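# Lay duct in covered trench and reclose both covers

## Task

Place the duct inside the trench that has covers, then close both covers again; the result must hold without any robot supporting it, and at the end every gripper should release and the arms should pull away.

## Robot and tools

Setup: three identical i2rt Big YAM arms, named arm1, arm2 and arm3. Each has six revolute joints, a two-finger gripper and a wrist camera. A fixed room camera, cam_high, is also available. The arms act independently: if one stalls, the others keep moving. Loose objects may occasionally get nudged by something outside your control.

Frames: a single scene frame is shared by all. Its origin is on the floor and +z points up. The hand point is the spot midway between the fingertips. The hand's z axis runs along the fingers, and its y axis is the direction the fingers open and close. Hand poses depend on each robot's foot pose, which is never printed. Reach is roughly 1.0 m from the joint1 axis.

execute_actions: arguments are "actions", a list holding exactly one action or none, and optional "cameras". An action is an object keyed by robot name ("arm1", "arm2", "arm3"). Under each name is a "joints" object whose keys are joint names with absolute target values; these are targets, not offsets. Each robot gets its own object, and any subset of arms and joints can be named. Keys and ranges: joint1_rad -2.879 to 2.879 rad (base yaw, positive counter-clockwise seen from above, 0 means the arm extends the way its foot faces); joint2_rad 0 to 3.141 rad (shoulder, 0 has the upper arm pointing back about level, increasing raises it up then forward); joint3_rad 0 to 3.019 rad (elbow, 0 is fully folded, increasing opens it); joint4_rad -1.692 to 1.57 rad (hand pitch, positive tips the fingers up); joint5_rad -1.57 to 1.57 rad (hand sideways swing, positive toward the arm's right); joint6_rad -2.094 to 2.094 rad (hand roll, positive clockwise viewed from behind the hand); gripper_m 0 to 0.093 m (fingertip gap). Completion tolerances are ±0.045, 0.14, 0.09, 0.055, 0.03, 0.035 rad for joints 1-6 and ±0.003 m for the gripper. One action runs at most 15 s. All motions in an action begin together but may finish at different moments; joints move at differing speeds, so the hand can sweep a wide curve between postures. Unknown keys or out-of-range numbers cause the whole call to be rejected with no motion. Any joint or arm you omit can still be pushing toward an earlier target. An empty actions list just returns state and images. "cameras" takes names from arm1_cam_wrist, arm2_cam_wrist, arm3_cam_wrist, cam_high, or "all"; omitted, null or ["all"] gives every camera, [] gives none. The "pictures" line lists the returned images in order.

wait: "seconds" from 0 to 10. Commands nothing new; returns the same state and images as an empty action.

zoom_image: "camera" (one of the four names) and "region" [x0, y0, x1, y1] in pixels of that camera's most recent full image, origin top-left, no larger than 504 by 504. Wrist images are 504x504 fisheye; cam_high is 896x504.

finished_scene: "scene" integer (1 or 2). Ends the current scene permanently after the last command has been held; only call it once the duct is in and both covers are shut on their own, with grippers open and arms away.

Reading results: joint_status reports how each commanded motion ended. "off_target" means the joint halted short and may still be pushing. After "contact_stop" or "time_out" the joint holds where it stopped; but a timed-out joint may keep a target (either the old one or one within 0.375, 0.375, 0.113, 0.225, 0.075, 0.3 rad of its position for joints 1-6) and keep pushing, listed under on_its_own, where "held at" gives the held target rather than the actual position. To relieve such pushing, command the joint to its reported position. "joint command not followed" (usually with a "cause:" line) means a self/inter-arm collision check blocked that arm's joint targets; the gripper part still runs, and blocked joints show "not_followed" and may be retried with later actions until valid targets are sent. Empty calls never show this line. A very small change from the current position may not move a joint. A loaded joint will sag. If a call reports a stop, further motion calls in the same reply are skipped.

Cameras: calibration (fisheye wrist cams, pinhole+radial cam_high, with K, distortion and T_world_to_cam mapping scene frame to camera frame) is given for the start; later results list changed numbers. Expect small per-scene errors; wrist camera poses derive from joint readings and can be further off.

Hazards: the arms do not stop on contact and can push hard. Never let two robots press firmly together (this ends the run) and avoid collisions between them; the collision check can react late and ignores fingers, gripper housings and wrist cameras. Do not knock anything onto the floor or out of the work area. Avoid drops, slips, slams and forceful pushing. Sustained loads heat motors; a MOTOR HOT line appears at 85 °C, and at 100 °C an OVER-TEMPERATURE FAULT drops that arm (joints and gripper go limp) until it cools; affected keys show "limit_stop_at_motor_heat", after which you should resend targets. The robot keeps holding the last command while you deliberate, so long thinking keeps loaded motors heating. Prefer short, efficient motions.

Each tool is called after ">>>" by a JSON object that holds its "method" and its "body", one argument or row to a line.

## Session

>>> {"method": "execute_actions", "body": {
  "actions": []
}}

Scene clock: 0.00 s.
Motor temperatures (°C, as the motors report them): arm1=[21 20 20 20 22 20] | arm2=[21 20 21 22 22 19] | arm3=[19 19 22 21 21 23]
arm1.joint_positions: joint1_rad=+0.485 joint2_rad=+0.603 joint3_rad=+1.380 joint4_rad=-1.147 joint5_rad=-0.047 joint6_rad=-0.162 gripper_m=+0.095
arm1.joint_status: not commanded
arm1.hand: x=-0.7528 y=+0.0359 z=+1.5200 quat_wxyz=(-0.563, +0.253, -0.781, -0.100) (m; scene frame)
arm2.joint_positions: joint1_rad=+0.278 joint2_rad=+0.443 joint3_rad=+1.450 joint4_rad=-1.335 joint5_rad=+0.158 joint6_rad=+0.238 gripper_m=+0.095
arm2.joint_status: not commanded
arm2.hand: x=+0.0081 y=-0.3965 z=+1.3829 quat_wxyz=(-0.332, +0.570, -0.584, -0.473) (m; scene frame)
arm3.joint_positions: joint1_rad=-0.255 joint2_rad=+0.443 joint3_rad=+1.443 joint4_rad=-1.392 joint5_rad=-0.280 joint6_rad=-0.395 gripper_m=+0.095
arm3.joint_status: not commanded
arm3.hand: x=+0.8303 y=-0.1051 z=+1.5699 quat_wxyz=(-0.071, +0.815, +0.124, -0.561) (m; scene frame)
pictures: arm1_cam_wrist, arm2_cam_wrist, arm3_cam_wrist, cam_high
Images, in order (width x height): arm1_cam_wrist 504x504, arm2_cam_wrist 504x504, arm3_cam_wrist 504x504, cam_high 896x504.

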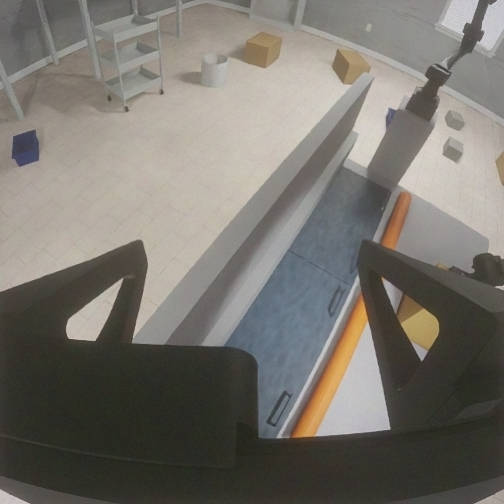

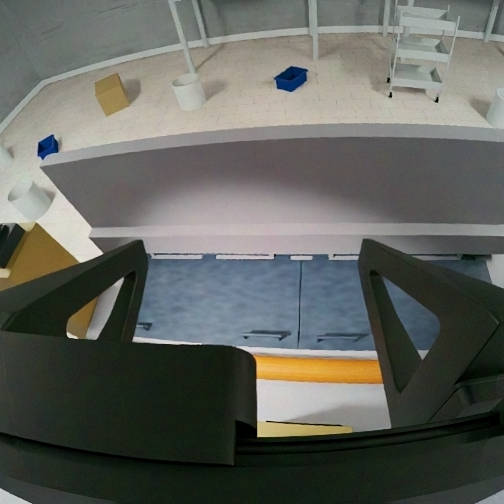

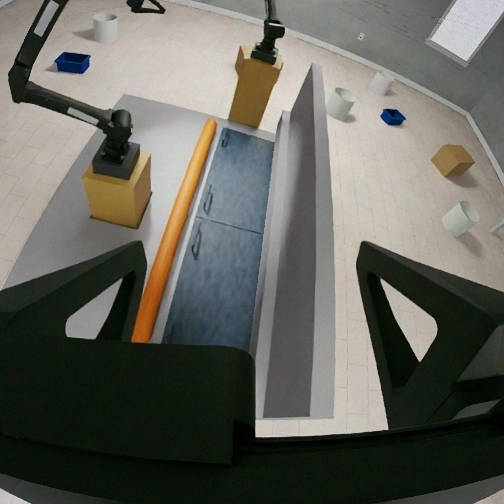

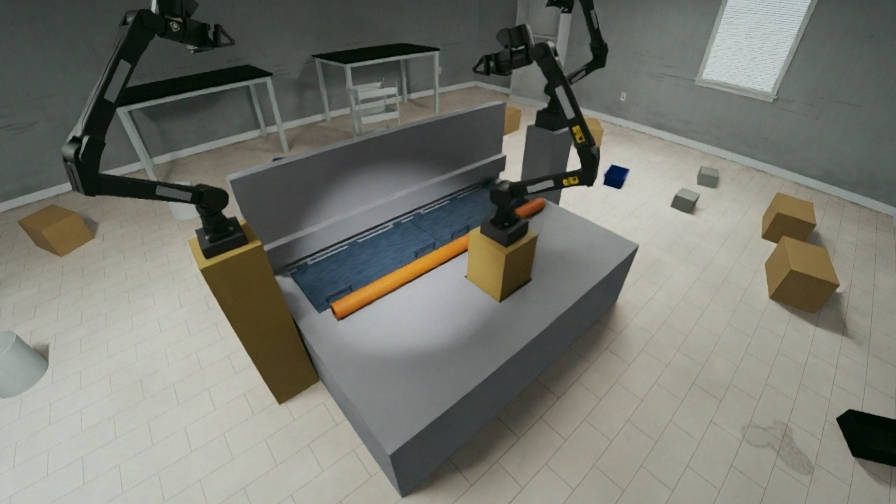

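>>> {"method": "execute_actions", "body": {
  "actions": [
    {"arm1":{"joints":{"joint1_rad":0,"joint2_rad":1.57,"joint3_rad":1.57,"joint4_rad":-1.57,"joint5_rad":0,"joint6_rad":0}},"arm2":{"joints":{"joint1_rad":0,"joint2_rad":1.2,"joint3_rad":1.2,"joint4_rad":-1.57,"joint5_rad":0,"joint6_rad":0}},"arm3":{"joints":{"joint1_rad":0,"joint2_rad":1.57,"joint3_rad":1.57,"joint4_rad":-1.57,"joint5_rad":0,"joint6_rad":0}}}
  ]
}}

Scene clock: 9.73 s.
Motor temperatures (°C, as the motors report them): arm1=[21 21 22 20 22 20] | arm2=[21 20 23 22 22 19] | arm3=[19 19 24 21 21 23]
arm1.joint_positions: joint1_rad=+0.001 joint2_rad=+1.581 joint3_rad=+1.544 joint4_rad=-1.563 joint5_rad=-0.003 joint6_rad=-0.013 gripper_m=+0.095
arm1.joint_status: all done
arm1.hand: x=-0.5048 y=-0.0950 z=+1.1894 quat_wxyz=(+0.009, -0.017, -1.000, -0.008) (m; scene frame)
arm2.joint_positions: joint1_rad=+0.007 joint2_rad=+1.197 joint3_rad=+1.190 joint4_rad=-1.555 joint5_rad=+0.004 joint6_rad=+0.011 gripper_m=+0.095
arm2.joint_status: all done
arm2.hand: x=+0.0115 y=-0.2160 z=+1.0411 quat_wxyz=(+0.000, +0.723, -0.690, +0.004) (m; scene frame)
arm3.joint_positions: joint1_rad=-0.012 joint2_rad=+1.565 joint3_rad=+1.562 joint4_rad=-1.563 joint5_rad=-0.002 joint6_rad=-0.013 gripper_m=+0.095
arm3.joint_status: all done
arm3.hand: x=+0.5013 y=-0.0823 z=+1.2504 quat_wxyz=(+0.004, +1.000, -0.011, -0.006) (m; scene frame)
pictures: arm1_cam_wrist, arm2_cam_wrist, arm3_cam_wrist, cam_high
camera_calibration (this result's frames):
arm1_cam_wrist: T_world_to_cam=[[-0.0361909, -0.999191, -0.0175445, -0.0930227], [-0.79518, 0.0181592, 0.606101, -1.11211], [-0.605292, 0.0358864, -0.795194, 0.770258], [0, 0, 0, 1]] pos_world=[-0.421459, -0.100394, 1.28492]
arm2_cam_wrist: T_world_to_cam=[[0.999349, 0.0360829, 0.000752331, -0.00480302], [0.0287634, -0.808873, 0.58728, -0.780784], [0.0217993, -0.586876, -0.809384, 0.837555], [0, 0, 0, 1]] pos_world=[0.00899977, -0.139841, 1.13645]
arm3_cam_wrist: T_world_to_cam=[[-0.00311642, 0.999993, -0.0022428, 0.0827041], [0.819689, 0.00383919, 0.572796, -1.1177], [0.572801, -0.0000533262, -0.819695, 0.860717], [0, 0, 0, 1]] pos_world=[0.423402, -0.0783666, 1.34592]
Images, in order (width x height): arm1_cam_wrist 504x504, arm2_cam_wrist 504x504, arm3_cam_wrist 504x504, cam_high 896x504.

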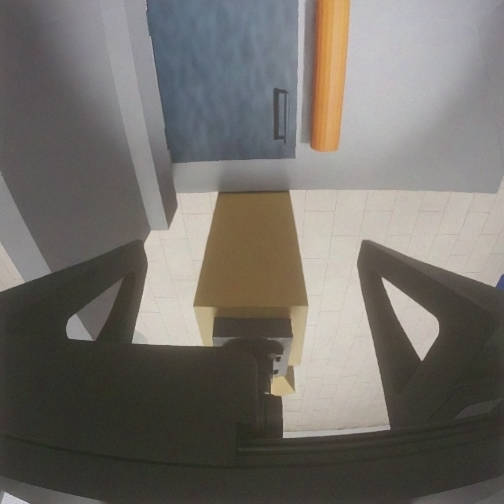

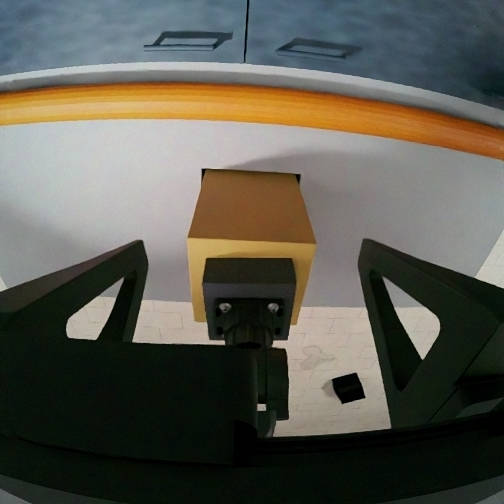

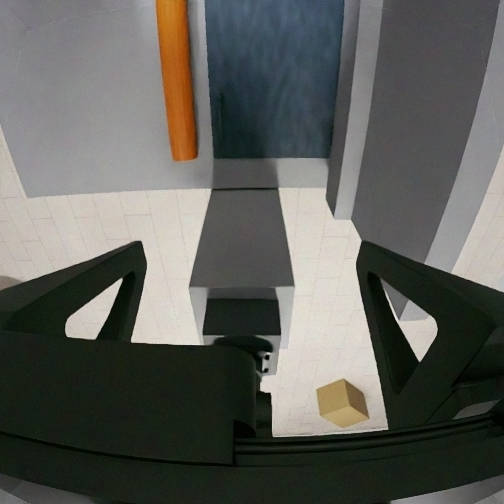

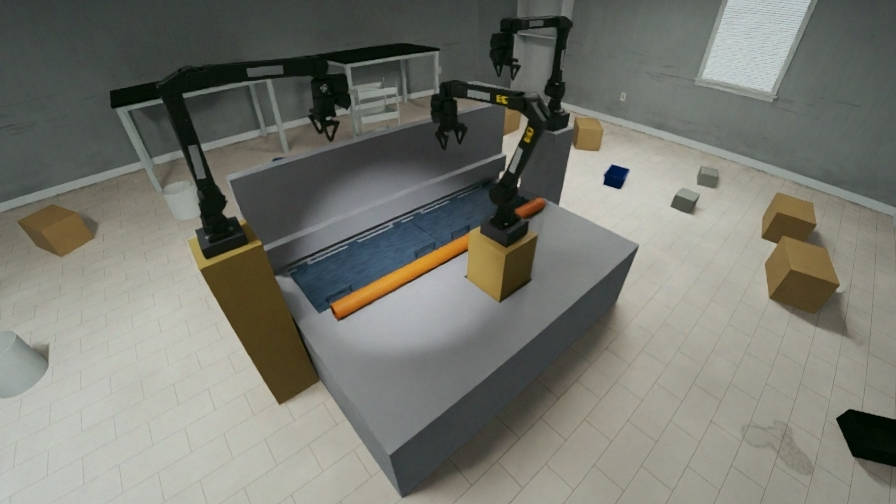

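>>> {"method": "execute_actions", "body": {
  "actions": [
    {"arm1":{"joints":{"joint1_rad":-0.18,"joint2_rad":2.49,"joint3_rad":1.08,"joint4_rad":-0.16,"joint6_rad":-0.18}},"arm3":{"joints":{"joint1_rad":0.18,"joint2_rad":2.49,"joint3_rad":1.08,"joint4_rad":-0.16,"joint6_rad":0.18}}}
  ]
}}

Scene clock: 35.17 s.
Motor temperatures (°C, as the motors report them): arm1=[21 23 25 20 22 20] | arm2=[21 21 26 22 22 19] | arm3=[19 21 27 21 21 23]
arm1.joint_positions: joint1_rad=-0.187 joint2_rad=+2.492 joint3_rad=+1.077 joint4_rad=-0.170 joint5_rad=-0.001 joint6_rad=-0.167 gripper_m=+0.095
arm1.joint_status: all done
arm1.hand: x=-0.5582 y=-0.1645 z=+0.6213 quat_wxyz=(+0.002, -0.034, -0.999, -0.008) (m; scene frame)
arm2.joint_positions: joint1_rad=+0.007 joint2_rad=+1.197 joint3_rad=+1.190 joint4_rad=-1.555 joint5_rad=+0.004 joint6_rad=+0.011 gripper_m=+0.095
arm2.joint_status: not commanded
arm2.hand: x=+0.0115 y=-0.2160 z=+1.0411 quat_wxyz=(+0.000, +0.723, -0.690, +0.004) (m; scene frame)
arm3.joint_positions: joint1_rad=+0.193 joint2_rad=+2.472 joint3_rad=+1.069 joint4_rad=-0.168 joint5_rad=+0.000 joint6_rad=+0.168 gripper_m=+0.095
arm3.joint_status: all done
arm3.hand: x=+0.5492 y=-0.1730 z=+0.6777 quat_wxyz=(+0.002, +1.000, +0.001, -0.004) (m; scene frame)
pictures: arm1_cam_wrist, arm2_cam_wrist, arm3_cam_wrist, cam_high
camera_calibration (this result's frames):
arm1_cam_wrist: T_world_to_cam=[[-0.0688525, -0.997466, -0.0179285, -0.192104], [-0.802825, 0.0447308, 0.594534, -0.801717], [-0.592225, 0.0553286, -0.80387, 0.304626], [0, 0, 0, 1]] pos_world=[-0.476458, -0.17261, 0.718084]
arm2_cam_wrist: T_world_to_cam=[[0.999349, 0.0360829, 0.000752331, -0.00480302], [0.0287634, -0.808873, 0.58728, -0.780784], [0.0217993, -0.586876, -0.809384, 0.837555], [0, 0, 0, 1]] pos_world=[0.00899977, -0.139841, 1.13645]
arm3_cam_wrist: T_world_to_cam=[[-0.0279041, 0.999611, 0.0000265642, 0.184298], [0.81675, 0.0227842, 0.576541, -0.826223], [0.576316, 0.0161095, -0.817068, 0.363026], [0, 0, 0, 1]] pos_world=[0.470743, -0.17125, 0.772964]
Images, in order (width x height): arm1_cam_wrist 504x504, arm2_cam_wrist 504x504, arm3_cam_wrist 504x504, cam_high 896x504.

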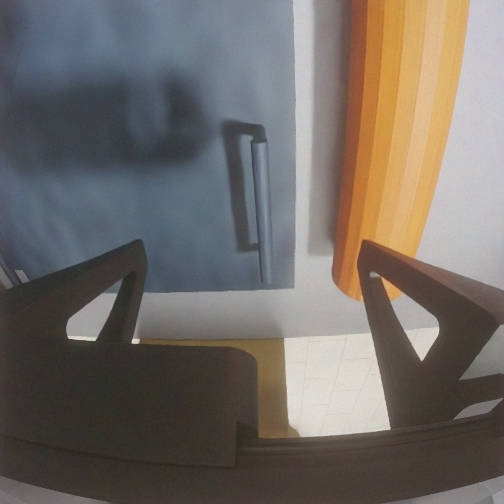

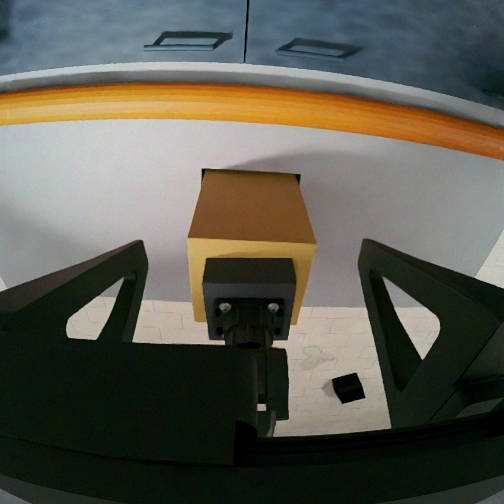

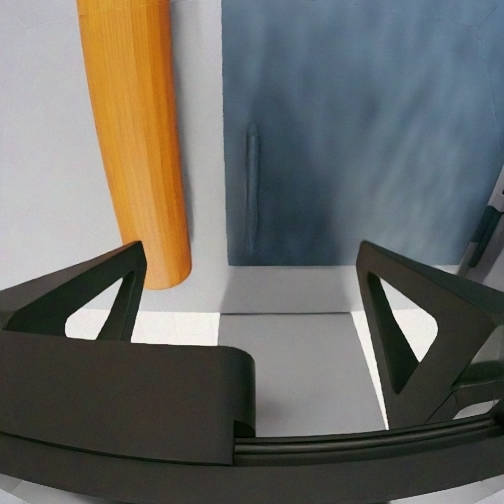

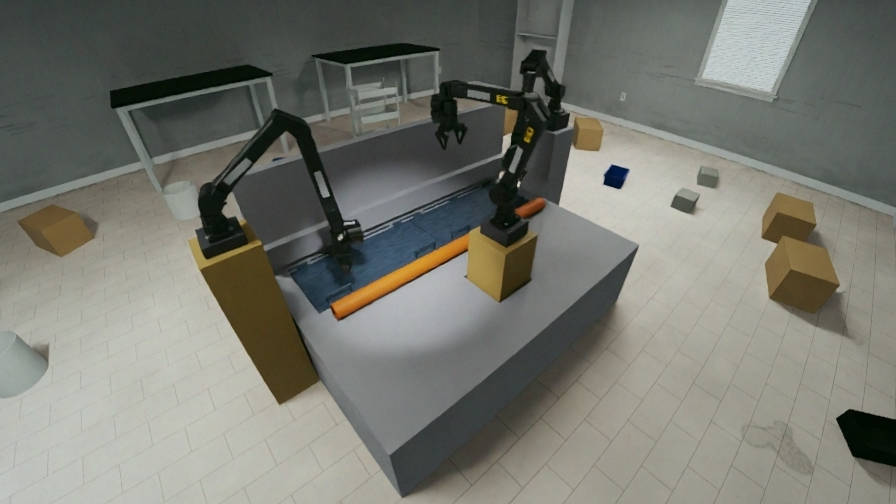

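>>> {"method": "execute_actions", "body": {
  "actions": [
    {"arm1":{"joints":{"joint1_rad":-0.21,"joint2_rad":2.84,"joint3_rad":1.23,"joint4_rad":0.04,"joint6_rad":-0.24,"gripper_m":0.05}},"arm3":{"joints":{"joint1_rad":0.21,"joint2_rad":2.98,"joint3_rad":1.33,"joint4_rad":0.09,"joint6_rad":0.2,"gripper_m":0.05}}}
  ],
  "cameras": ["arm1_cam_wrist","arm3_cam_wrist"]
}}

Scene clock: 45.83 s.
Motor temperatures (°C, as the motors report them): arm1=[21 23 23 20 22 20] | arm2=[21 21 27 22 22 19] | arm3=[19 21 25 21 21 23]
arm1.joint_positions: joint1_rad=-0.202 joint2_rad=+2.850 joint3_rad=+1.230 joint4_rad=+0.034 joint5_rad=-0.001 joint6_rad=-0.227 gripper_m=+0.050
arm1.joint_status: all done
arm1.hand: x=-0.5961 y=-0.1596 z=+0.4859 quat_wxyz=(+0.002, -0.011, -1.000, -0.008) (m; scene frame)
arm2.joint_positions: joint1_rad=+0.007 joint2_rad=+1.197 joint3_rad=+1.190 joint4_rad=-1.555 joint5_rad=+0.004 joint6_rad=+0.011 gripper_m=+0.095
arm2.joint_status: not commanded
arm2.hand: x=+0.0115 y=-0.2160 z=+1.0411 quat_wxyz=(+0.000, +0.723, -0.690, +0.004) (m; scene frame)
arm3.joint_positions: joint1_rad=+0.195 joint2_rad=+2.995 joint3_rad=+1.324 joint4_rad=+0.087 joint5_rad=+0.000 joint6_rad=+0.188 gripper_m=+0.050
arm3.joint_status: all done
arm3.hand: x=+0.6069 y=-0.1644 z=+0.4802 quat_wxyz=(+0.001, +1.000, -0.008, +0.003) (m; scene frame)
pictures: arm1_cam_wrist, arm3_cam_wrist
camera_calibration (this result's frames):
arm1_cam_wrist: T_world_to_cam=[[-0.024278, -0.999531, -0.0186527, -0.165608], [-0.803603, 0.00841345, 0.595107, -0.758312], [-0.594671, 0.0294373, -0.80343, 0.16726], [0, 0, 0, 1]] pos_world=[-0.513938, -0.164074, 0.58257]
arm3_cam_wrist: T_world_to_cam=[[-0.00965599, 0.999951, 0.00205316, 0.165247], [0.809324, 0.00660927, 0.587325, -0.762988], [0.587283, 0.00733288, -0.809348, 0.156383], [0, 0, 0, 1]] pos_world=[0.527258, -0.161343, 0.574351]
Images, in order (width x height): arm1_cam_wrist 504x504, arm3_cam_wrist 504x504.

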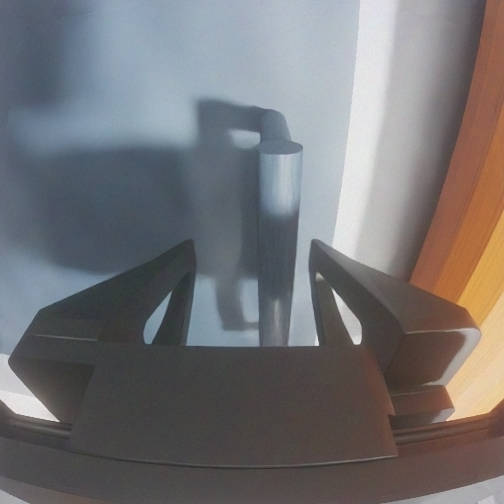

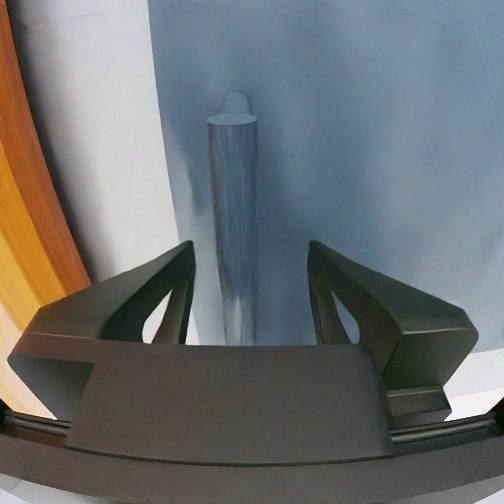

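>>> {"method": "execute_actions", "body": {
  "actions": [
    {"arm1":{"joints":{"joint1_rad":-0.23,"joint2_rad":2.89,"joint4_rad":0.08}},"arm3":{"joints":{"joint1_rad":0.22,"joint2_rad":3.02,"joint4_rad":0.12}}}
  ],
  "cameras": []
}}

>>> {"method": "execute_actions", "body": {
  "actions": [
    {"arm1":{"joints":{"gripper_m":0}},"arm3":{"joints":{"gripper_m":0}}}
  ],
  "cameras": ["arm1_cam_wrist","arm3_cam_wrist"]
}}

Scene clock: 50.80 s.
Motor temperatures (°C, as the motors report them): arm1=[21 23 22 20 22 20] | arm2=[21 21 27 22 22 19] | arm3=[19 22 25 21 21 23]
arm1.joint_positions: joint1_rad=-0.224 joint2_rad=+2.890 joint3_rad=+1.230 joint4_rad=+0.071 joint5_rad=-0.001 joint6_rad=-0.228 gripper_m=+0.050
arm1.joint_status: all done
arm1.hand: x=-0.6119 y=-0.1634 z=+0.4714 quat_wxyz=(+0.004, -0.022, -1.000, -0.009) (m; scene frame)
arm2.joint_positions: joint1_rad=+0.007 joint2_rad=+1.197 joint3_rad=+1.190 joint4_rad=-1.555 joint5_rad=+0.004 joint6_rad=+0.011 gripper_m=+0.095
arm2.joint_status: not commanded
arm2.hand: x=+0.0115 y=-0.2160 z=+1.0411 quat_wxyz=(+0.000, +0.723, -0.690, +0.004) (m; scene frame)
arm3.joint_positions: joint1_rad=+0.207 joint2_rad=+2.995 joint3_rad=+1.324 joint4_rad=+0.112 joint5_rad=+0.000 joint6_rad=+0.188 gripper_m=+0.050
arm3.joint_status: all done
arm3.hand: x=+0.6017 y=-0.1699 z=+0.4802 quat_wxyz=(+0.003, +1.000, -0.002, -0.009) (m; scene frame)
pictures: none
No camera images: the call's "cameras" was empty. Leave "cameras" out to get every camera's image.

Scene clock: 51.40 s.
Motor temperatures (°C, as the motors report them): arm1=[21 23 22 20 22 20] | arm2=[21 21 27 22 22 19] | arm3=[19 22 25 21 21 23]
arm1.joint_positions: joint1_rad=-0.229 joint2_rad=+2.890 joint3_rad=+1.230 joint4_rad=+0.074 joint5_rad=+0.013 joint6_rad=-0.274 gripper_m=+0.008
arm1.joint_status: gripper_m off_target (ended at +0.008, target +0.000)
arm1.hand: x=-0.6120 y=-0.1677 z=+0.4713 quat_wxyz=(+0.004, -0.001, -1.000, -0.002) (m; scene frame)
arm2.joint_positions: joint1_rad=+0.007 joint2_rad=+1.197 joint3_rad=+1.190 joint4_rad=-1.555 joint5_rad=+0.004 joint6_rad=+0.011 gripper_m=+0.095
arm2.joint_status: not commanded
arm2.hand: x=+0.0115 y=-0.2160 z=+1.0411 quat_wxyz=(+0.000, +0.723, -0.690, +0.004) (m; scene frame)
arm3.joint_positions: joint1_rad=+0.207 joint2_rad=+2.996 joint3_rad=+1.324 joint4_rad=+0.112 joint5_rad=+0.004 joint6_rad=+0.192 gripper_m=+0.010
arm3.joint_status: gripper_m off_target (ended at +0.010, target +0.000)
arm3.hand: x=+0.6019 y=-0.1691 z=+0.4800 quat_wxyz=(+0.001, +1.000, -0.004, -0.010) (m; scene frame)
pictures: arm1_cam_wrist, arm3_cam_wrist
camera_calibration (this result's frames):
arm1_cam_wrist: T_world_to_cam=[[-0.00399108, -0.999976, -0.00570828, -0.168176], [-0.80209, -0.000207807, 0.597204, -0.763905], [-0.59719, 0.00696204, -0.802069, 0.140372], [0, 0, 0, 1]] pos_world=[-0.529563, -0.169308, 0.567835]
arm3_cam_wrist: T_world_to_cam=[[-0.0174995, 0.999844, 0.00219166, 0.174573], [0.823784, 0.0131757, 0.566751, -0.75646], [0.566634, 0.0117233, -0.823886, 0.179358], [0, 0, 0, 1]] pos_world=[0.524584, -0.166681, 0.576112]
Images, in order (width x height): arm1_cam_wrist 504x504, arm3_cam_wrist 504x504.

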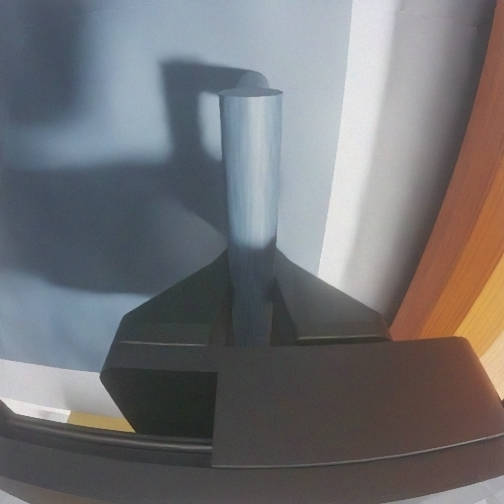

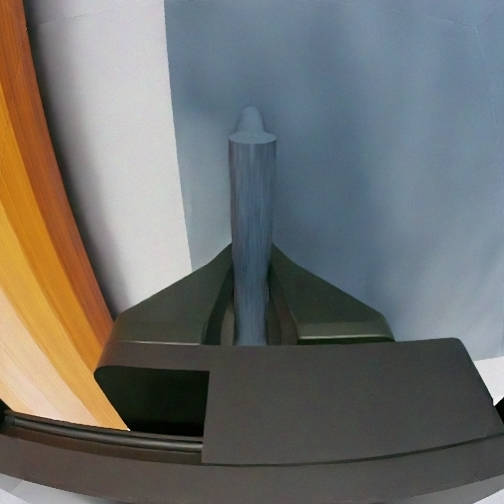

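>>> {"method": "execute_actions", "body": {
  "actions": [
    {"arm1":{"joints":{"joint1_rad":-0.07,"joint2_rad":2.41,"joint3_rad":0.93,"joint4_rad":-0.095,"joint6_rad":-0.11}},"arm3":{"joints":{"joint1_rad":0.05,"joint2_rad":2.57,"joint3_rad":0.99,"joint4_rad":0.02,"joint6_rad":0.04}}}
  ],
  "cameras": ["cam_high"]
}}

>>> {"method": "execute_actions", "body": {
  "actions": [
    {"arm1":{"joints":{"joint1_rad":0.275,"joint2_rad":2.10,"joint3_rad":0.876,"joint4_rad":-0.35,"joint6_rad":0.235}},"arm3":{"joints":{"joint1_rad":-0.27,"joint2_rad":2.25,"joint3_rad":0.89,"joint4_rad":-0.21,"joint6_rad":-0.28}}}
  ]
}}

Scene clock: 66.27 s.
Motor temperatures (°C, as the motors report them): arm1=[21 24 22 20 22 20] | arm2=[21 21 28 22 22 19] | arm3=[19 22 24 21 21 23]
arm1.joint_positions: joint1_rad=-0.074 joint2_rad=+2.503 joint3_rad=+0.943 joint4_rad=-0.070 joint5_rad=+0.027 joint6_rad=-0.126 gripper_m=+0.008
arm1.joint_status: all done
arm1.hand: x=-0.6139 y=-0.1148 z=+0.6136 quat_wxyz=(+0.026, +0.002, -1.000, +0.004) (m; scene frame)
arm2.joint_positions: joint1_rad=+0.007 joint2_rad=+1.197 joint3_rad=+1.190 joint4_rad=-1.555 joint5_rad=+0.004 joint6_rad=+0.011 gripper_m=+0.095
arm2.joint_status: not commanded
arm2.hand: x=+0.0115 y=-0.2160 z=+1.0411 quat_wxyz=(+0.000, +0.723, -0.690, +0.004) (m; scene frame)
arm3.joint_positions: joint1_rad=+0.069 joint2_rad=+2.644 joint3_rad=+1.024 joint4_rad=+0.042 joint5_rad=-0.029 joint6_rad=+0.055 gripper_m=+0.010
arm3.joint_status: all done
arm3.hand: x=+0.6018 y=-0.1232 z=+0.6116 quat_wxyz=(+0.017, +1.000, -0.004, +0.001) (m; scene frame)
pictures: cam_high
Images, in order (width x height): cam_high 896x504.

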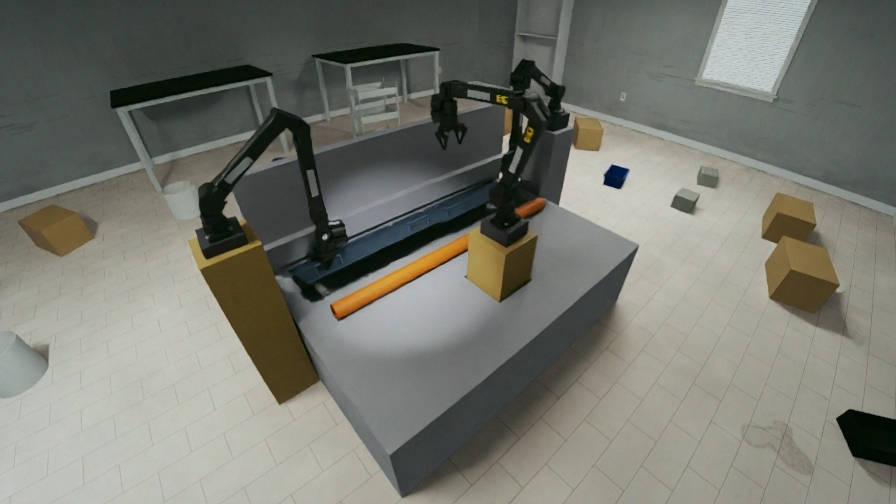

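Scene clock: 67.40 s.
Motor temperatures (°C, as the motors report them): arm1=[21 24 22 20 22 20] | arm2=[21 21 28 22 22 19] | arm3=[19 22 24 21 21 23]
arm1.joint_positions: joint1_rad=+0.267 joint2_rad=+2.180 joint3_rad=+0.850 joint4_rad=-0.343 joint5_rad=+0.033 joint6_rad=+0.221 gripper_m=+0.008
arm1.joint_status: all done
arm1.hand: x=-0.6150 y=+0.0046 z=+0.7273 quat_wxyz=(+0.041, +0.000, -0.999, +0.022) (m; scene frame)
arm2.joint_positions: joint1_rad=+0.007 joint2_rad=+1.197 joint3_rad=+1.190 joint4_rad=-1.555 joint5_rad=+0.004 joint6_rad=+0.011 gripper_m=+0.095
arm2.joint_status: not commanded
arm2.hand: x=+0.0115 y=-0.2160 z=+1.0411 quat_wxyz=(+0.000, +0.723, -0.690, +0.004) (m; scene frame)
arm3.joint_positions: joint1_rad=-0.244 joint2_rad=+2.301 joint3_rad=+0.893 joint4_rad=-0.202 joint5_rad=-0.040 joint6_rad=-0.262 gripper_m=+0.010
arm3.joint_status: all done
arm3.hand: x=+0.6024 y=-0.0077 z=+0.7316 quat_wxyz=(+0.027, +1.000, -0.003, +0.010) (m; scene frame)
pictures: arm1_cam_wrist, arm2_cam_wrist, arm3_cam_wrist, cam_high
camera_calibration (this result's frames):
arm1_cam_wrist: T_world_to_cam=[[-0.000177839, -0.999159, 0.0409955, -0.0260512], [-0.754982, 0.0270167, 0.655188, -0.932452], [-0.655745, -0.0308344, -0.754352, 0.272098], [0, 0, 0, 1]] pos_world=[-0.525562, 0.00755242, 0.817257]
arm2_cam_wrist: T_world_to_cam=[[0.999349, 0.0360829, 0.000752331, -0.00480302], [0.0287634, -0.808873, 0.58728, -0.780784], [0.0217993, -0.586876, -0.809384, 0.837555], [0, 0, 0, 1]] pos_world=[0.00899977, -0.139841, 1.13645]
arm3_cam_wrist: T_world_to_cam=[[-0.0189458, 0.998624, -0.0489058, 0.0508791], [0.801268, 0.0444216, 0.596654, -0.909737], [0.598005, -0.0278826, -0.801007, 0.348576], [0, 0, 0, 1]] pos_world=[0.521457, -0.000677907, 0.824498]
Images, in order (width x height): arm1_cam_wrist 504x504, arm2_cam_wrist 504x504, arm3_cam_wrist 504x504, cam_high 896x504.

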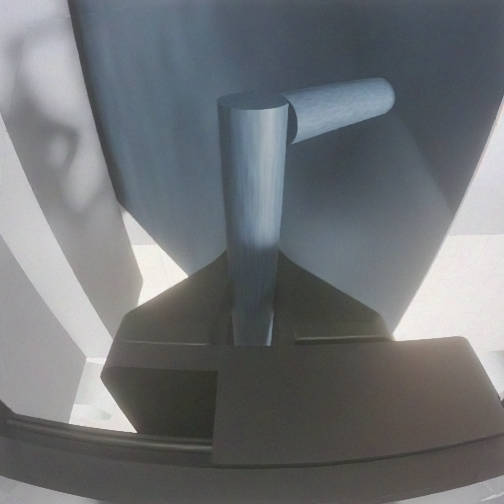

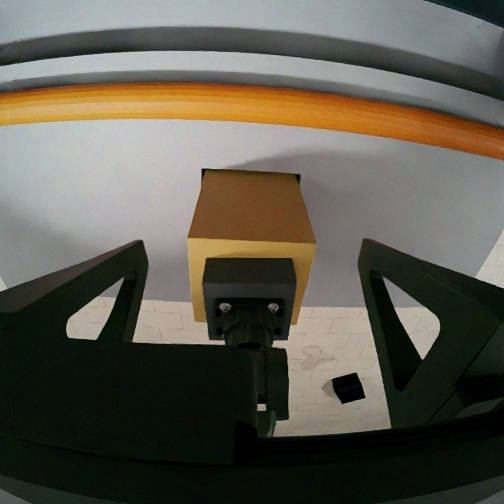

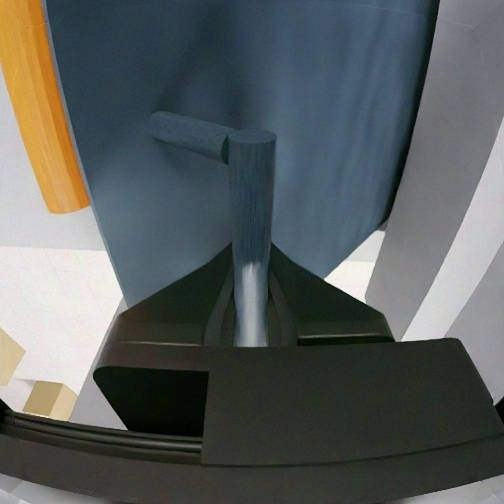

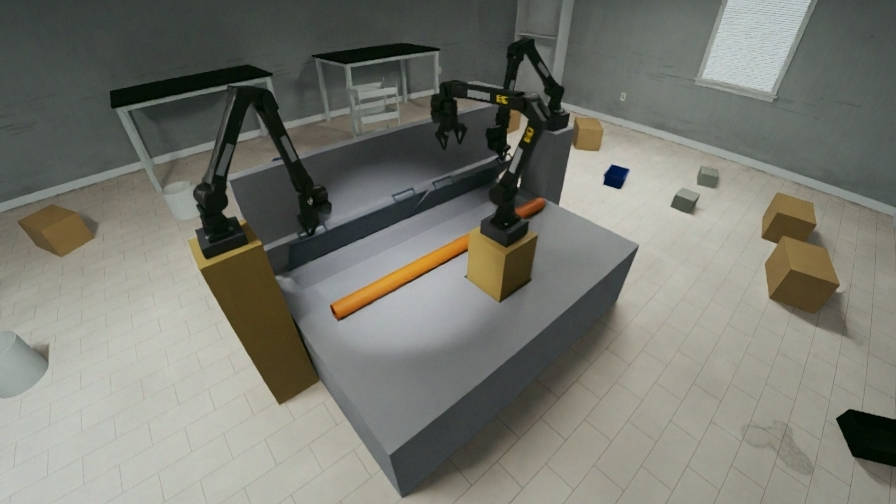

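>>> {"method": "execute_actions", "body": {
  "actions": [
    {"arm2":{"joints":{"joint2_rad":2.03,"joint3_rad":0.69,"joint4_rad":-0.23,"joint6_rad":1.53}}}
  ],
  "cameras": ["arm2_cam_wrist","cam_high"]
}}

Scene clock: 78.40 s.
Motor temperatures (°C, as the motors report them): arm1=[21 25 22 20 23 20] | arm2=[21 21 28 22 22 19] | arm3=[19 23 23 21 23 23]
arm1.joint_positions: joint1_rad=+0.267 joint2_rad=+2.180 joint3_rad=+0.850 joint4_rad=-0.343 joint5_rad=+0.033 joint6_rad=+0.221 gripper_m=+0.008
arm1.joint_status: not commanded
arm1.hand: x=-0.6150 y=+0.0046 z=+0.7273 quat_wxyz=(+0.041, +0.000, -0.999, +0.022) (m; scene frame)
arm2.joint_positions: joint1_rad=+0.007 joint2_rad=+2.024 joint3_rad=+0.682 joint4_rad=-0.246 joint5_rad=+0.004 joint6_rad=+1.519 gripper_m=+0.095
arm2.joint_status: all done
arm2.hand: x=+0.0125 y=-0.2218 z=+0.6051 quat_wxyz=(-0.003, +0.055, -0.998, +0.016) (m; scene frame)
arm3.joint_positions: joint1_rad=-0.244 joint2_rad=+2.301 joint3_rad=+0.893 joint4_rad=-0.202 joint5_rad=-0.040 joint6_rad=-0.262 gripper_m=+0.010
arm3.joint_status: not commanded
arm3.hand: x=+0.6024 y=-0.0077 z=+0.7316 quat_wxyz=(+0.027, +1.000, -0.003, +0.010) (m; scene frame)
pictures: arm2_cam_wrist, cam_high
camera_calibration (this result's frames):
arm2_cam_wrist: T_world_to_cam=[[0.0990951, -0.994741, 0.0259106, -0.237926], [-0.812779, -0.0658909, 0.578834, -0.348964], [-0.574083, -0.0784192, -0.815033, 0.604872], [0, 0, 0, 1]] pos_world=[0.0871938, -0.212235, 0.701148]
Images, in order (width x height): arm2_cam_wrist 504x504, cam_high 896x504.

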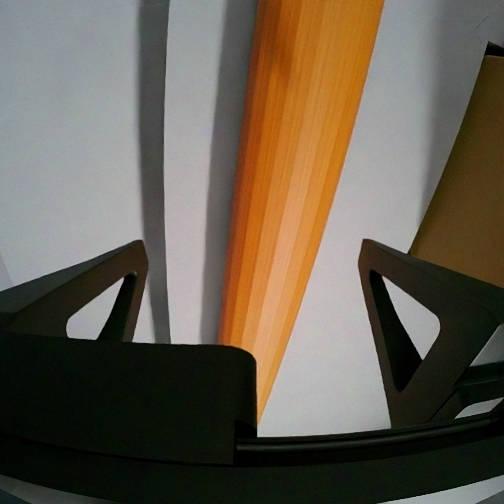

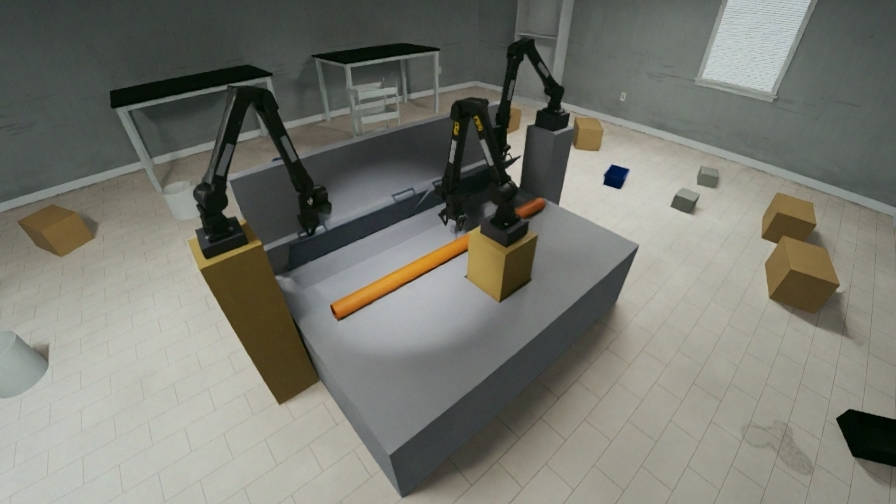

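>>> {"method": "execute_actions", "body": {
  "actions": [
    {"arm2":{"joints":{"joint2_rad":2.45,"joint3_rad":0.74,"joint4_rad":0.14,"joint6_rad":1.63}}}
  ],
  "cameras": ["arm2_cam_wrist"]
}}

Scene clock: 88.97 s.
Motor temperatures (°C, as the motors report them): arm1=[21 25 22 20 24 20] | arm2=[21 21 25 22 22 19] | arm3=[19 23 23 21 24 23]
arm1.joint_positions: joint1_rad=+0.267 joint2_rad=+2.180 joint3_rad=+0.850 joint4_rad=-0.343 joint5_rad=+0.033 joint6_rad=+0.221 gripper_m=+0.008
arm1.joint_status: not commanded
arm1.hand: x=-0.6150 y=+0.0046 z=+0.7273 quat_wxyz=(+0.041, +0.000, -0.999, +0.022) (m; scene frame)
arm2.joint_positions: joint1_rad=+0.007 joint2_rad=+2.252 joint3_rad=+0.725 joint4_rad=+0.042 joint5_rad=+0.003 joint6_rad=+1.609 gripper_m=+0.095
arm2.joint_status: joint2_rad time_out (moved +0.228 of +0.426); joint4_rad time_out (moved +0.288 of +0.386); the others done
arm2.on_its_own: joint2_rad reads +2.252 and still pushes toward +2.450 since a time_out; joint4_rad reads +0.042 and still pushes toward +0.140 since a time_out
arm2.hand: x=+0.0114 y=-0.2032 z=+0.5367 quat_wxyz=(-0.001, +0.010, -0.999, -0.036) (m; scene frame)
arm3.joint_positions: joint1_rad=-0.244 joint2_rad=+2.301 joint3_rad=+0.893 joint4_rad=-0.202 joint5_rad=-0.040 joint6_rad=-0.262 gripper_m=+0.010
arm3.joint_status: not commanded
arm3.hand: x=+0.6024 y=-0.0077 z=+0.7316 quat_wxyz=(+0.027, +1.000, -0.003, +0.010) (m; scene frame)
pictures: arm2_cam_wrist
camera_calibration (this result's frames):
arm2_cam_wrist: T_world_to_cam=[[0.00887705, -0.996991, -0.077007, -0.16169], [-0.813169, -0.0520159, 0.579699, -0.306666], [-0.58196, 0.0574737, -0.811184, 0.575597], [0, 0, 0, 1]] pos_world=[0.0870387, -0.210237, 0.632238]
Images, in order (width x height): arm2_cam_wrist 504x504.

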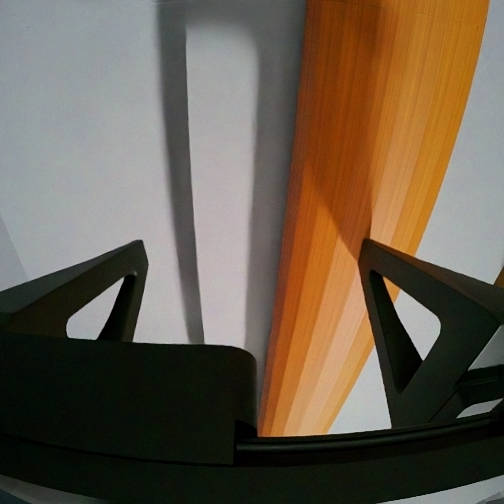

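>>> {"method": "execute_actions", "body": {
  "actions": [
    {"arm2":{"joints":{"joint2_rad":2.09,"joint3_rad":0.634,"joint4_rad":-0.115}}}
  ],
  "cameras": []
}}

>>> {"method": "execute_actions", "body": {
  "actions": [
    {"arm2":{"joints":{"joint2_rad":2.28,"joint3_rad":0.69,"joint4_rad":0.02}}}
  ],
  "cameras": ["arm2_cam_wrist"]
}}

Scene clock: 94.07 s.
Motor temperatures (°C, as the motors report them): arm1=[21 26 22 20 24 20] | arm2=[21 21 25 22 22 19] | arm3=[19 23 23 21 25 23]
arm1.joint_positions: joint1_rad=+0.267 joint2_rad=+2.180 joint3_rad=+0.850 joint4_rad=-0.343 joint5_rad=+0.033 joint6_rad=+0.221 gripper_m=+0.008
arm1.joint_status: not commanded
arm1.hand: x=-0.6150 y=+0.0046 z=+0.7273 quat_wxyz=(+0.041, +0.000, -0.999, +0.022) (m; scene frame)
arm2.joint_positions: joint1_rad=+0.007 joint2_rad=+2.095 joint3_rad=+0.636 joint4_rad=-0.104 joint5_rad=+0.003 joint6_rad=+1.620 gripper_m=+0.095
arm2.joint_status: all done
arm2.hand: x=+0.0133 y=-0.2386 z=+0.5810 quat_wxyz=(-0.003, +0.004, -1.000, +0.003) (m; scene frame)
arm3.joint_positions: joint1_rad=-0.244 joint2_rad=+2.301 joint3_rad=+0.893 joint4_rad=-0.202 joint5_rad=-0.040 joint6_rad=-0.262 gripper_m=+0.010
arm3.joint_status: not commanded
arm3.hand: x=+0.6024 y=-0.0077 z=+0.7316 quat_wxyz=(+0.027, +1.000, -0.003, +0.010) (m; scene frame)
pictures: none
No camera images: the call's "cameras" was empty. Leave "cameras" out to get every camera's image.

Scene clock: 95.03 s.
Motor temperatures (°C, as the motors report them): arm1=[21 26 22 20 24 20] | arm2=[21 21 25 22 22 19] | arm3=[19 23 23 21 25 23]
arm1.joint_positions: joint1_rad=+0.267 joint2_rad=+2.180 joint3_rad=+0.850 joint4_rad=-0.343 joint5_rad=+0.033 joint6_rad=+0.221 gripper_m=+0.008
arm1.joint_status: not commanded
arm1.hand: x=-0.6150 y=+0.0046 z=+0.7273 quat_wxyz=(+0.041, +0.000, -0.999, +0.022) (m; scene frame)
arm2.joint_positions: joint1_rad=+0.007 joint2_rad=+2.283 joint3_rad=+0.690 joint4_rad=+0.005 joint5_rad=+0.003 joint6_rad=+1.620 gripper_m=+0.095
arm2.joint_status: all done
arm2.hand: x=+0.0139 y=-0.2465 z=+0.5270 quat_wxyz=(-0.003, +0.004, -1.000, +0.016) (m; scene frame)
arm3.joint_positions: joint1_rad=-0.244 joint2_rad=+2.301 joint3_rad=+0.893 joint4_rad=-0.202 joint5_rad=-0.040 joint6_rad=-0.262 gripper_m=+0.010
arm3.joint_status: not commanded
arm3.hand: x=+0.6024 y=-0.0077 z=+0.7316 quat_wxyz=(+0.027, +1.000, -0.003, +0.010) (m; scene frame)
pictures: arm2_cam_wrist
camera_calibration (this result's frames):
arm2_cam_wrist: T_world_to_cam=[[-0.00222081, -0.999646, 0.0264983, -0.260716], [-0.816483, 0.0171119, 0.577116, -0.282841], [-0.577365, -0.0203538, -0.816232, 0.555045], [0, 0, 0, 1]] pos_world=[0.0889491, -0.244486, 0.623186]
Images, in order (width x height): arm2_cam_wrist 504x504.

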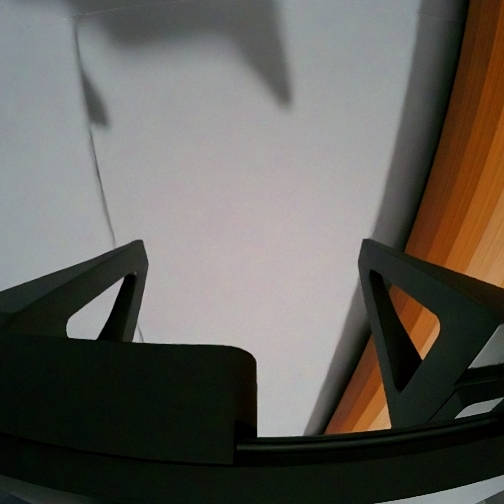

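The duct rolled away toward the pedestal. Lifting to look.

>>> {"method": "execute_actions", "body": {
  "actions": [
    {"arm2":{"joints":{"joint2_rad":1.9,"joint3_rad":0.5,"joint4_rad":-0.17}}}
  ],
  "cameras": ["arm2_cam_wrist","cam_high"]
}}

Scene clock: 99.73 s.
Motor temperatures (°C, as the motors report them): arm1=[21 26 22 20 24 20] | arm2=[21 22 24 22 22 19] | arm3=[19 24 23 21 25 23]
arm1.joint_positions: joint1_rad=+0.267 joint2_rad=+2.180 joint3_rad=+0.850 joint4_rad=-0.343 joint5_rad=+0.033 joint6_rad=+0.221 gripper_m=+0.008
arm1.joint_status: not commanded
arm1.hand: x=-0.6150 y=+0.0046 z=+0.7273 quat_wxyz=(+0.041, +0.000, -0.999, +0.022) (m; scene frame)
arm2.joint_positions: joint1_rad=+0.007 joint2_rad=+1.907 joint3_rad=+0.498 joint4_rad=-0.159 joint5_rad=+0.003 joint6_rad=+1.621 gripper_m=+0.095
arm2.joint_status: all done
arm2.hand: x=+0.0156 y=-0.2797 z=+0.6252 quat_wxyz=(-0.003, +0.004, -1.000, +0.006) (m; scene frame)
arm3.joint_positions: joint1_rad=-0.244 joint2_rad=+2.301 joint3_rad=+0.893 joint4_rad=-0.202 joint5_rad=-0.040 joint6_rad=-0.262 gripper_m=+0.010
arm3.joint_status: not commanded
arm3.hand: x=+0.6024 y=-0.0077 z=+0.7316 quat_wxyz=(+0.027, +1.000, -0.003, +0.010) (m; scene frame)
pictures: arm2_cam_wrist, cam_high
camera_calibration (this result's frames):
arm2_cam_wrist: T_world_to_cam=[[-0.00292864, -0.999976, 0.00631533, -0.283892], [-0.815811, 0.00604143, 0.578287, -0.341405], [-0.578311, -0.00345852, -0.815809, 0.640058], [0, 0, 0, 1]] pos_world=[0.0907991, -0.279609, 0.721388]
Images, in order (width x height): arm2_cam_wrist 504x504, cam_high 896x504.

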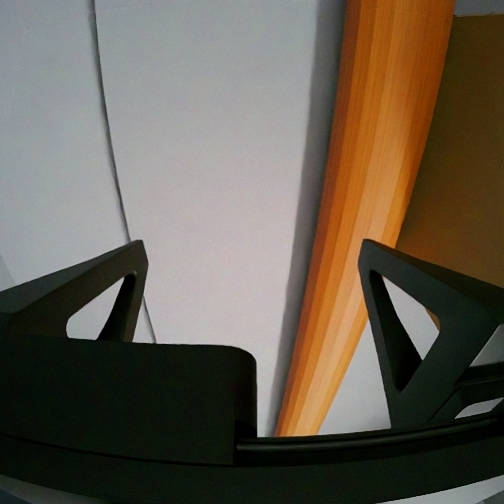

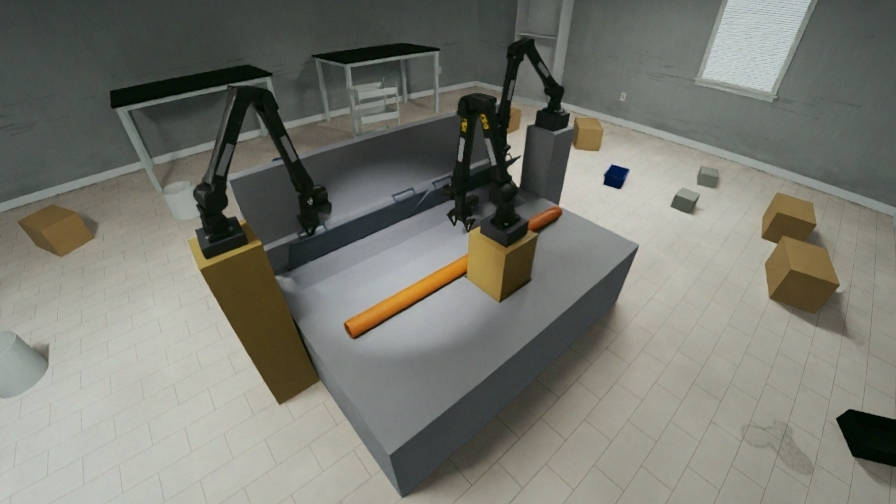

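>>> {"method": "execute_actions", "body": {
  "actions": [
    {"arm2":{"joints":{"joint1_rad":0.83,"joint2_rad":2.0,"joint3_rad":0.52,"joint4_rad":-0.09,"joint6_rad":-0.69}}}
  ],
  "cameras": ["arm2_cam_wrist","cam_high"]
}}

Scene clock: 110.43 s.
Motor temperatures (°C, as the motors report them): arm1=[21 26 22 20 25 20] | arm2=[21 22 24 22 22 19] | arm3=[19 24 23 21 26 23]
arm1.joint_positions: joint1_rad=+0.267 joint2_rad=+2.180 joint3_rad=+0.850 joint4_rad=-0.343 joint5_rad=+0.033 joint6_rad=+0.221 gripper_m=+0.008
arm1.joint_status: not commanded
arm1.hand: x=-0.6150 y=+0.0046 z=+0.7273 quat_wxyz=(+0.041, +0.000, -0.999, +0.022) (m; scene frame)
arm2.joint_positions: joint1_rad=+0.826 joint2_rad=+1.997 joint3_rad=+0.520 joint4_rad=-0.102 joint5_rad=+0.003 joint6_rad=-0.679 gripper_m=+0.095
arm2.joint_status: all done
arm2.hand: x=-0.1797 y=-0.3769 z=+0.6045 quat_wxyz=(+0.009, +1.000, -0.007, +0.005) (m; scene frame)
arm3.joint_positions: joint1_rad=-0.244 joint2_rad=+2.301 joint3_rad=+0.893 joint4_rad=-0.202 joint5_rad=-0.040 joint6_rad=-0.262 gripper_m=+0.010
arm3.joint_status: not commanded
arm3.hand: x=+0.6024 y=-0.0077 z=+0.7316 quat_wxyz=(+0.027, +1.000, -0.003, +0.010) (m; scene frame)
pictures: arm2_cam_wrist, cam_high
camera_calibration (this result's frames):
arm2_cam_wrist: T_world_to_cam=[[0.0252995, 0.999411, -0.0231652, 0.394837], [0.806255, -0.00669884, 0.591531, -0.209568], [0.591027, -0.0336424, -0.80595, 0.702651], [0, 0, 0, 1]] pos_world=[-0.25631, -0.37237, 0.699414]
Images, in order (width x height): arm2_cam_wrist 504x504, cam_high 896x504.

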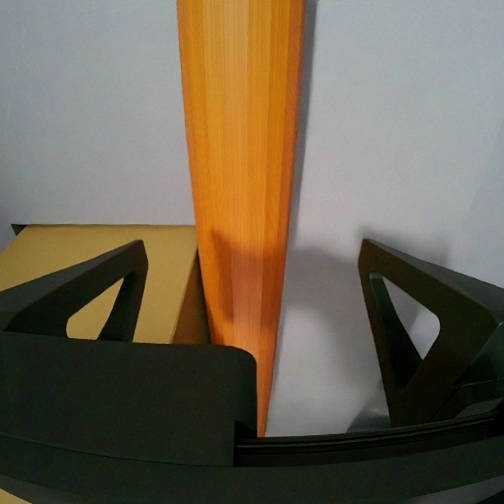

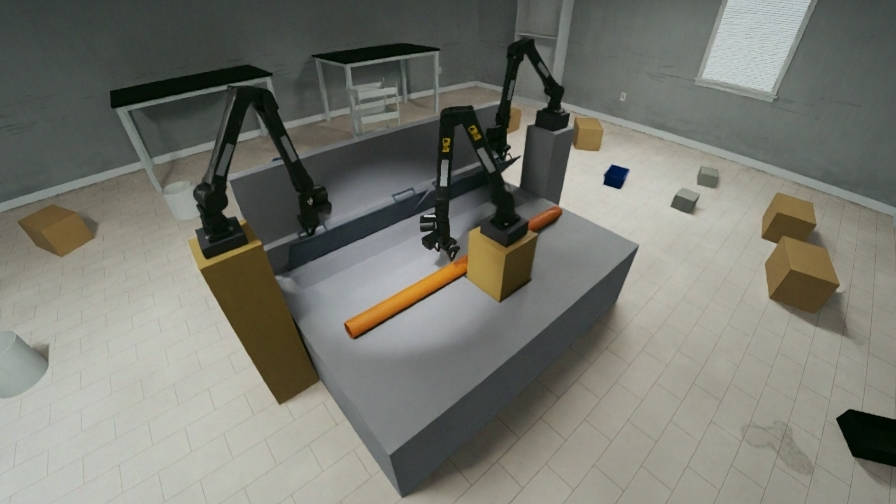

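>>> {"method": "execute_actions", "body": {
  "actions": [
    {"arm2":{"joints":{"joint2_rad":2.25,"joint3_rad":0.595,"joint4_rad":0.07}}}
  ],
  "cameras": []
}}

>>> {"method": "execute_actions", "body": {
  "actions": [
    {"arm2":{"joints":{"joint2_rad":2.47,"joint3_rad":0.669,"joint4_rad":0.23}}}
  ],
  "cameras": ["arm2_cam_wrist"]
}}

Scene clock: 118.07 s.
Motor temperatures (°C, as the motors report them): arm1=[21 26 22 20 25 20] | arm2=[21 22 23 22 22 19] | arm3=[19 24 23 21 26 23]
arm1.joint_positions: joint1_rad=+0.267 joint2_rad=+2.180 joint3_rad=+0.850 joint4_rad=-0.343 joint5_rad=+0.033 joint6_rad=+0.221 gripper_m=+0.008
arm1.joint_status: not commanded
arm1.hand: x=-0.6150 y=+0.0046 z=+0.7273 quat_wxyz=(+0.041, +0.000, -0.999, +0.022) (m; scene frame)
arm2.joint_positions: joint1_rad=+0.826 joint2_rad=+2.253 joint3_rad=+0.595 joint4_rad=+0.055 joint5_rad=+0.003 joint6_rad=-0.679 gripper_m=+0.095
arm2.joint_status: all done
arm2.hand: x=-0.1781 y=-0.3790 z=+0.5388 quat_wxyz=(+0.016, +1.000, -0.007, +0.015) (m; scene frame)
arm3.joint_positions: joint1_rad=-0.244 joint2_rad=+2.301 joint3_rad=+0.893 joint4_rad=-0.202 joint5_rad=-0.040 joint6_rad=-0.262 gripper_m=+0.010
arm3.joint_status: not commanded
arm3.hand: x=+0.6024 y=-0.0077 z=+0.7316 quat_wxyz=(+0.027, +1.000, -0.003, +0.010) (m; scene frame)
pictures: none
No camera images: the call's "cameras" was empty. Leave "cameras" out to get every camera's image.

Scene clock: 119.17 s.
Motor temperatures (°C, as the motors report them): arm1=[21 26 22 20 25 20] | arm2=[21 22 23 22 23 19] | arm3=[19 24 23 21 26 23]
arm1.joint_positions: joint1_rad=+0.267 joint2_rad=+2.180 joint3_rad=+0.850 joint4_rad=-0.343 joint5_rad=+0.033 joint6_rad=+0.221 gripper_m=+0.008
arm1.joint_status: not commanded
arm1.hand: x=-0.6150 y=+0.0046 z=+0.7273 quat_wxyz=(+0.041, +0.000, -0.999, +0.022) (m; scene frame)
arm2.joint_positions: joint1_rad=+0.839 joint2_rad=+2.478 joint3_rad=+0.664 joint4_rad=+0.214 joint5_rad=-0.005 joint6_rad=-0.679 gripper_m=+0.095
arm2.joint_status: all done
arm2.hand: x=-0.1739 y=-0.3891 z=+0.4774 quat_wxyz=(+0.018, +1.000, -0.001, +0.011) (m; scene frame)
arm3.joint_positions: joint1_rad=-0.244 joint2_rad=+2.301 joint3_rad=+0.893 joint4_rad=-0.202 joint5_rad=-0.040 joint6_rad=-0.262 gripper_m=+0.010
arm3.joint_status: not commanded
arm3.hand: x=+0.6024 y=-0.0077 z=+0.7316 quat_wxyz=(+0.027, +1.000, -0.003, +0.010) (m; scene frame)
pictures: arm2_cam_wrist
camera_calibration (this result's frames):
arm2_cam_wrist: T_world_to_cam=[[0.0123223, 0.999076, -0.0411832, 0.410191], [0.799922, 0.0148635, 0.59992, -0.135772], [0.599978, -0.0403357, -0.798999, 0.59205], [0, 0, 0, 1]] pos_world=[-0.251664, -0.383913, 0.571393]
Images, in order (width x height): arm2_cam_wrist 504x504.

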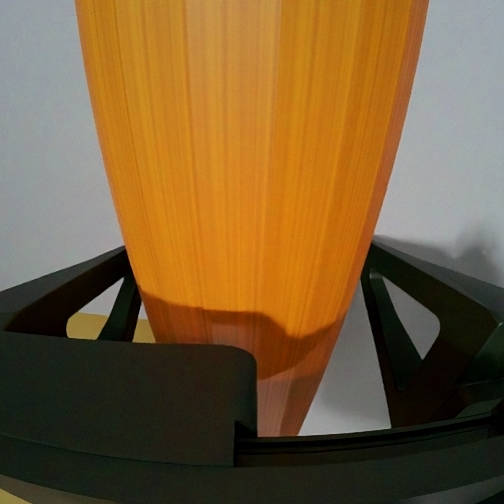

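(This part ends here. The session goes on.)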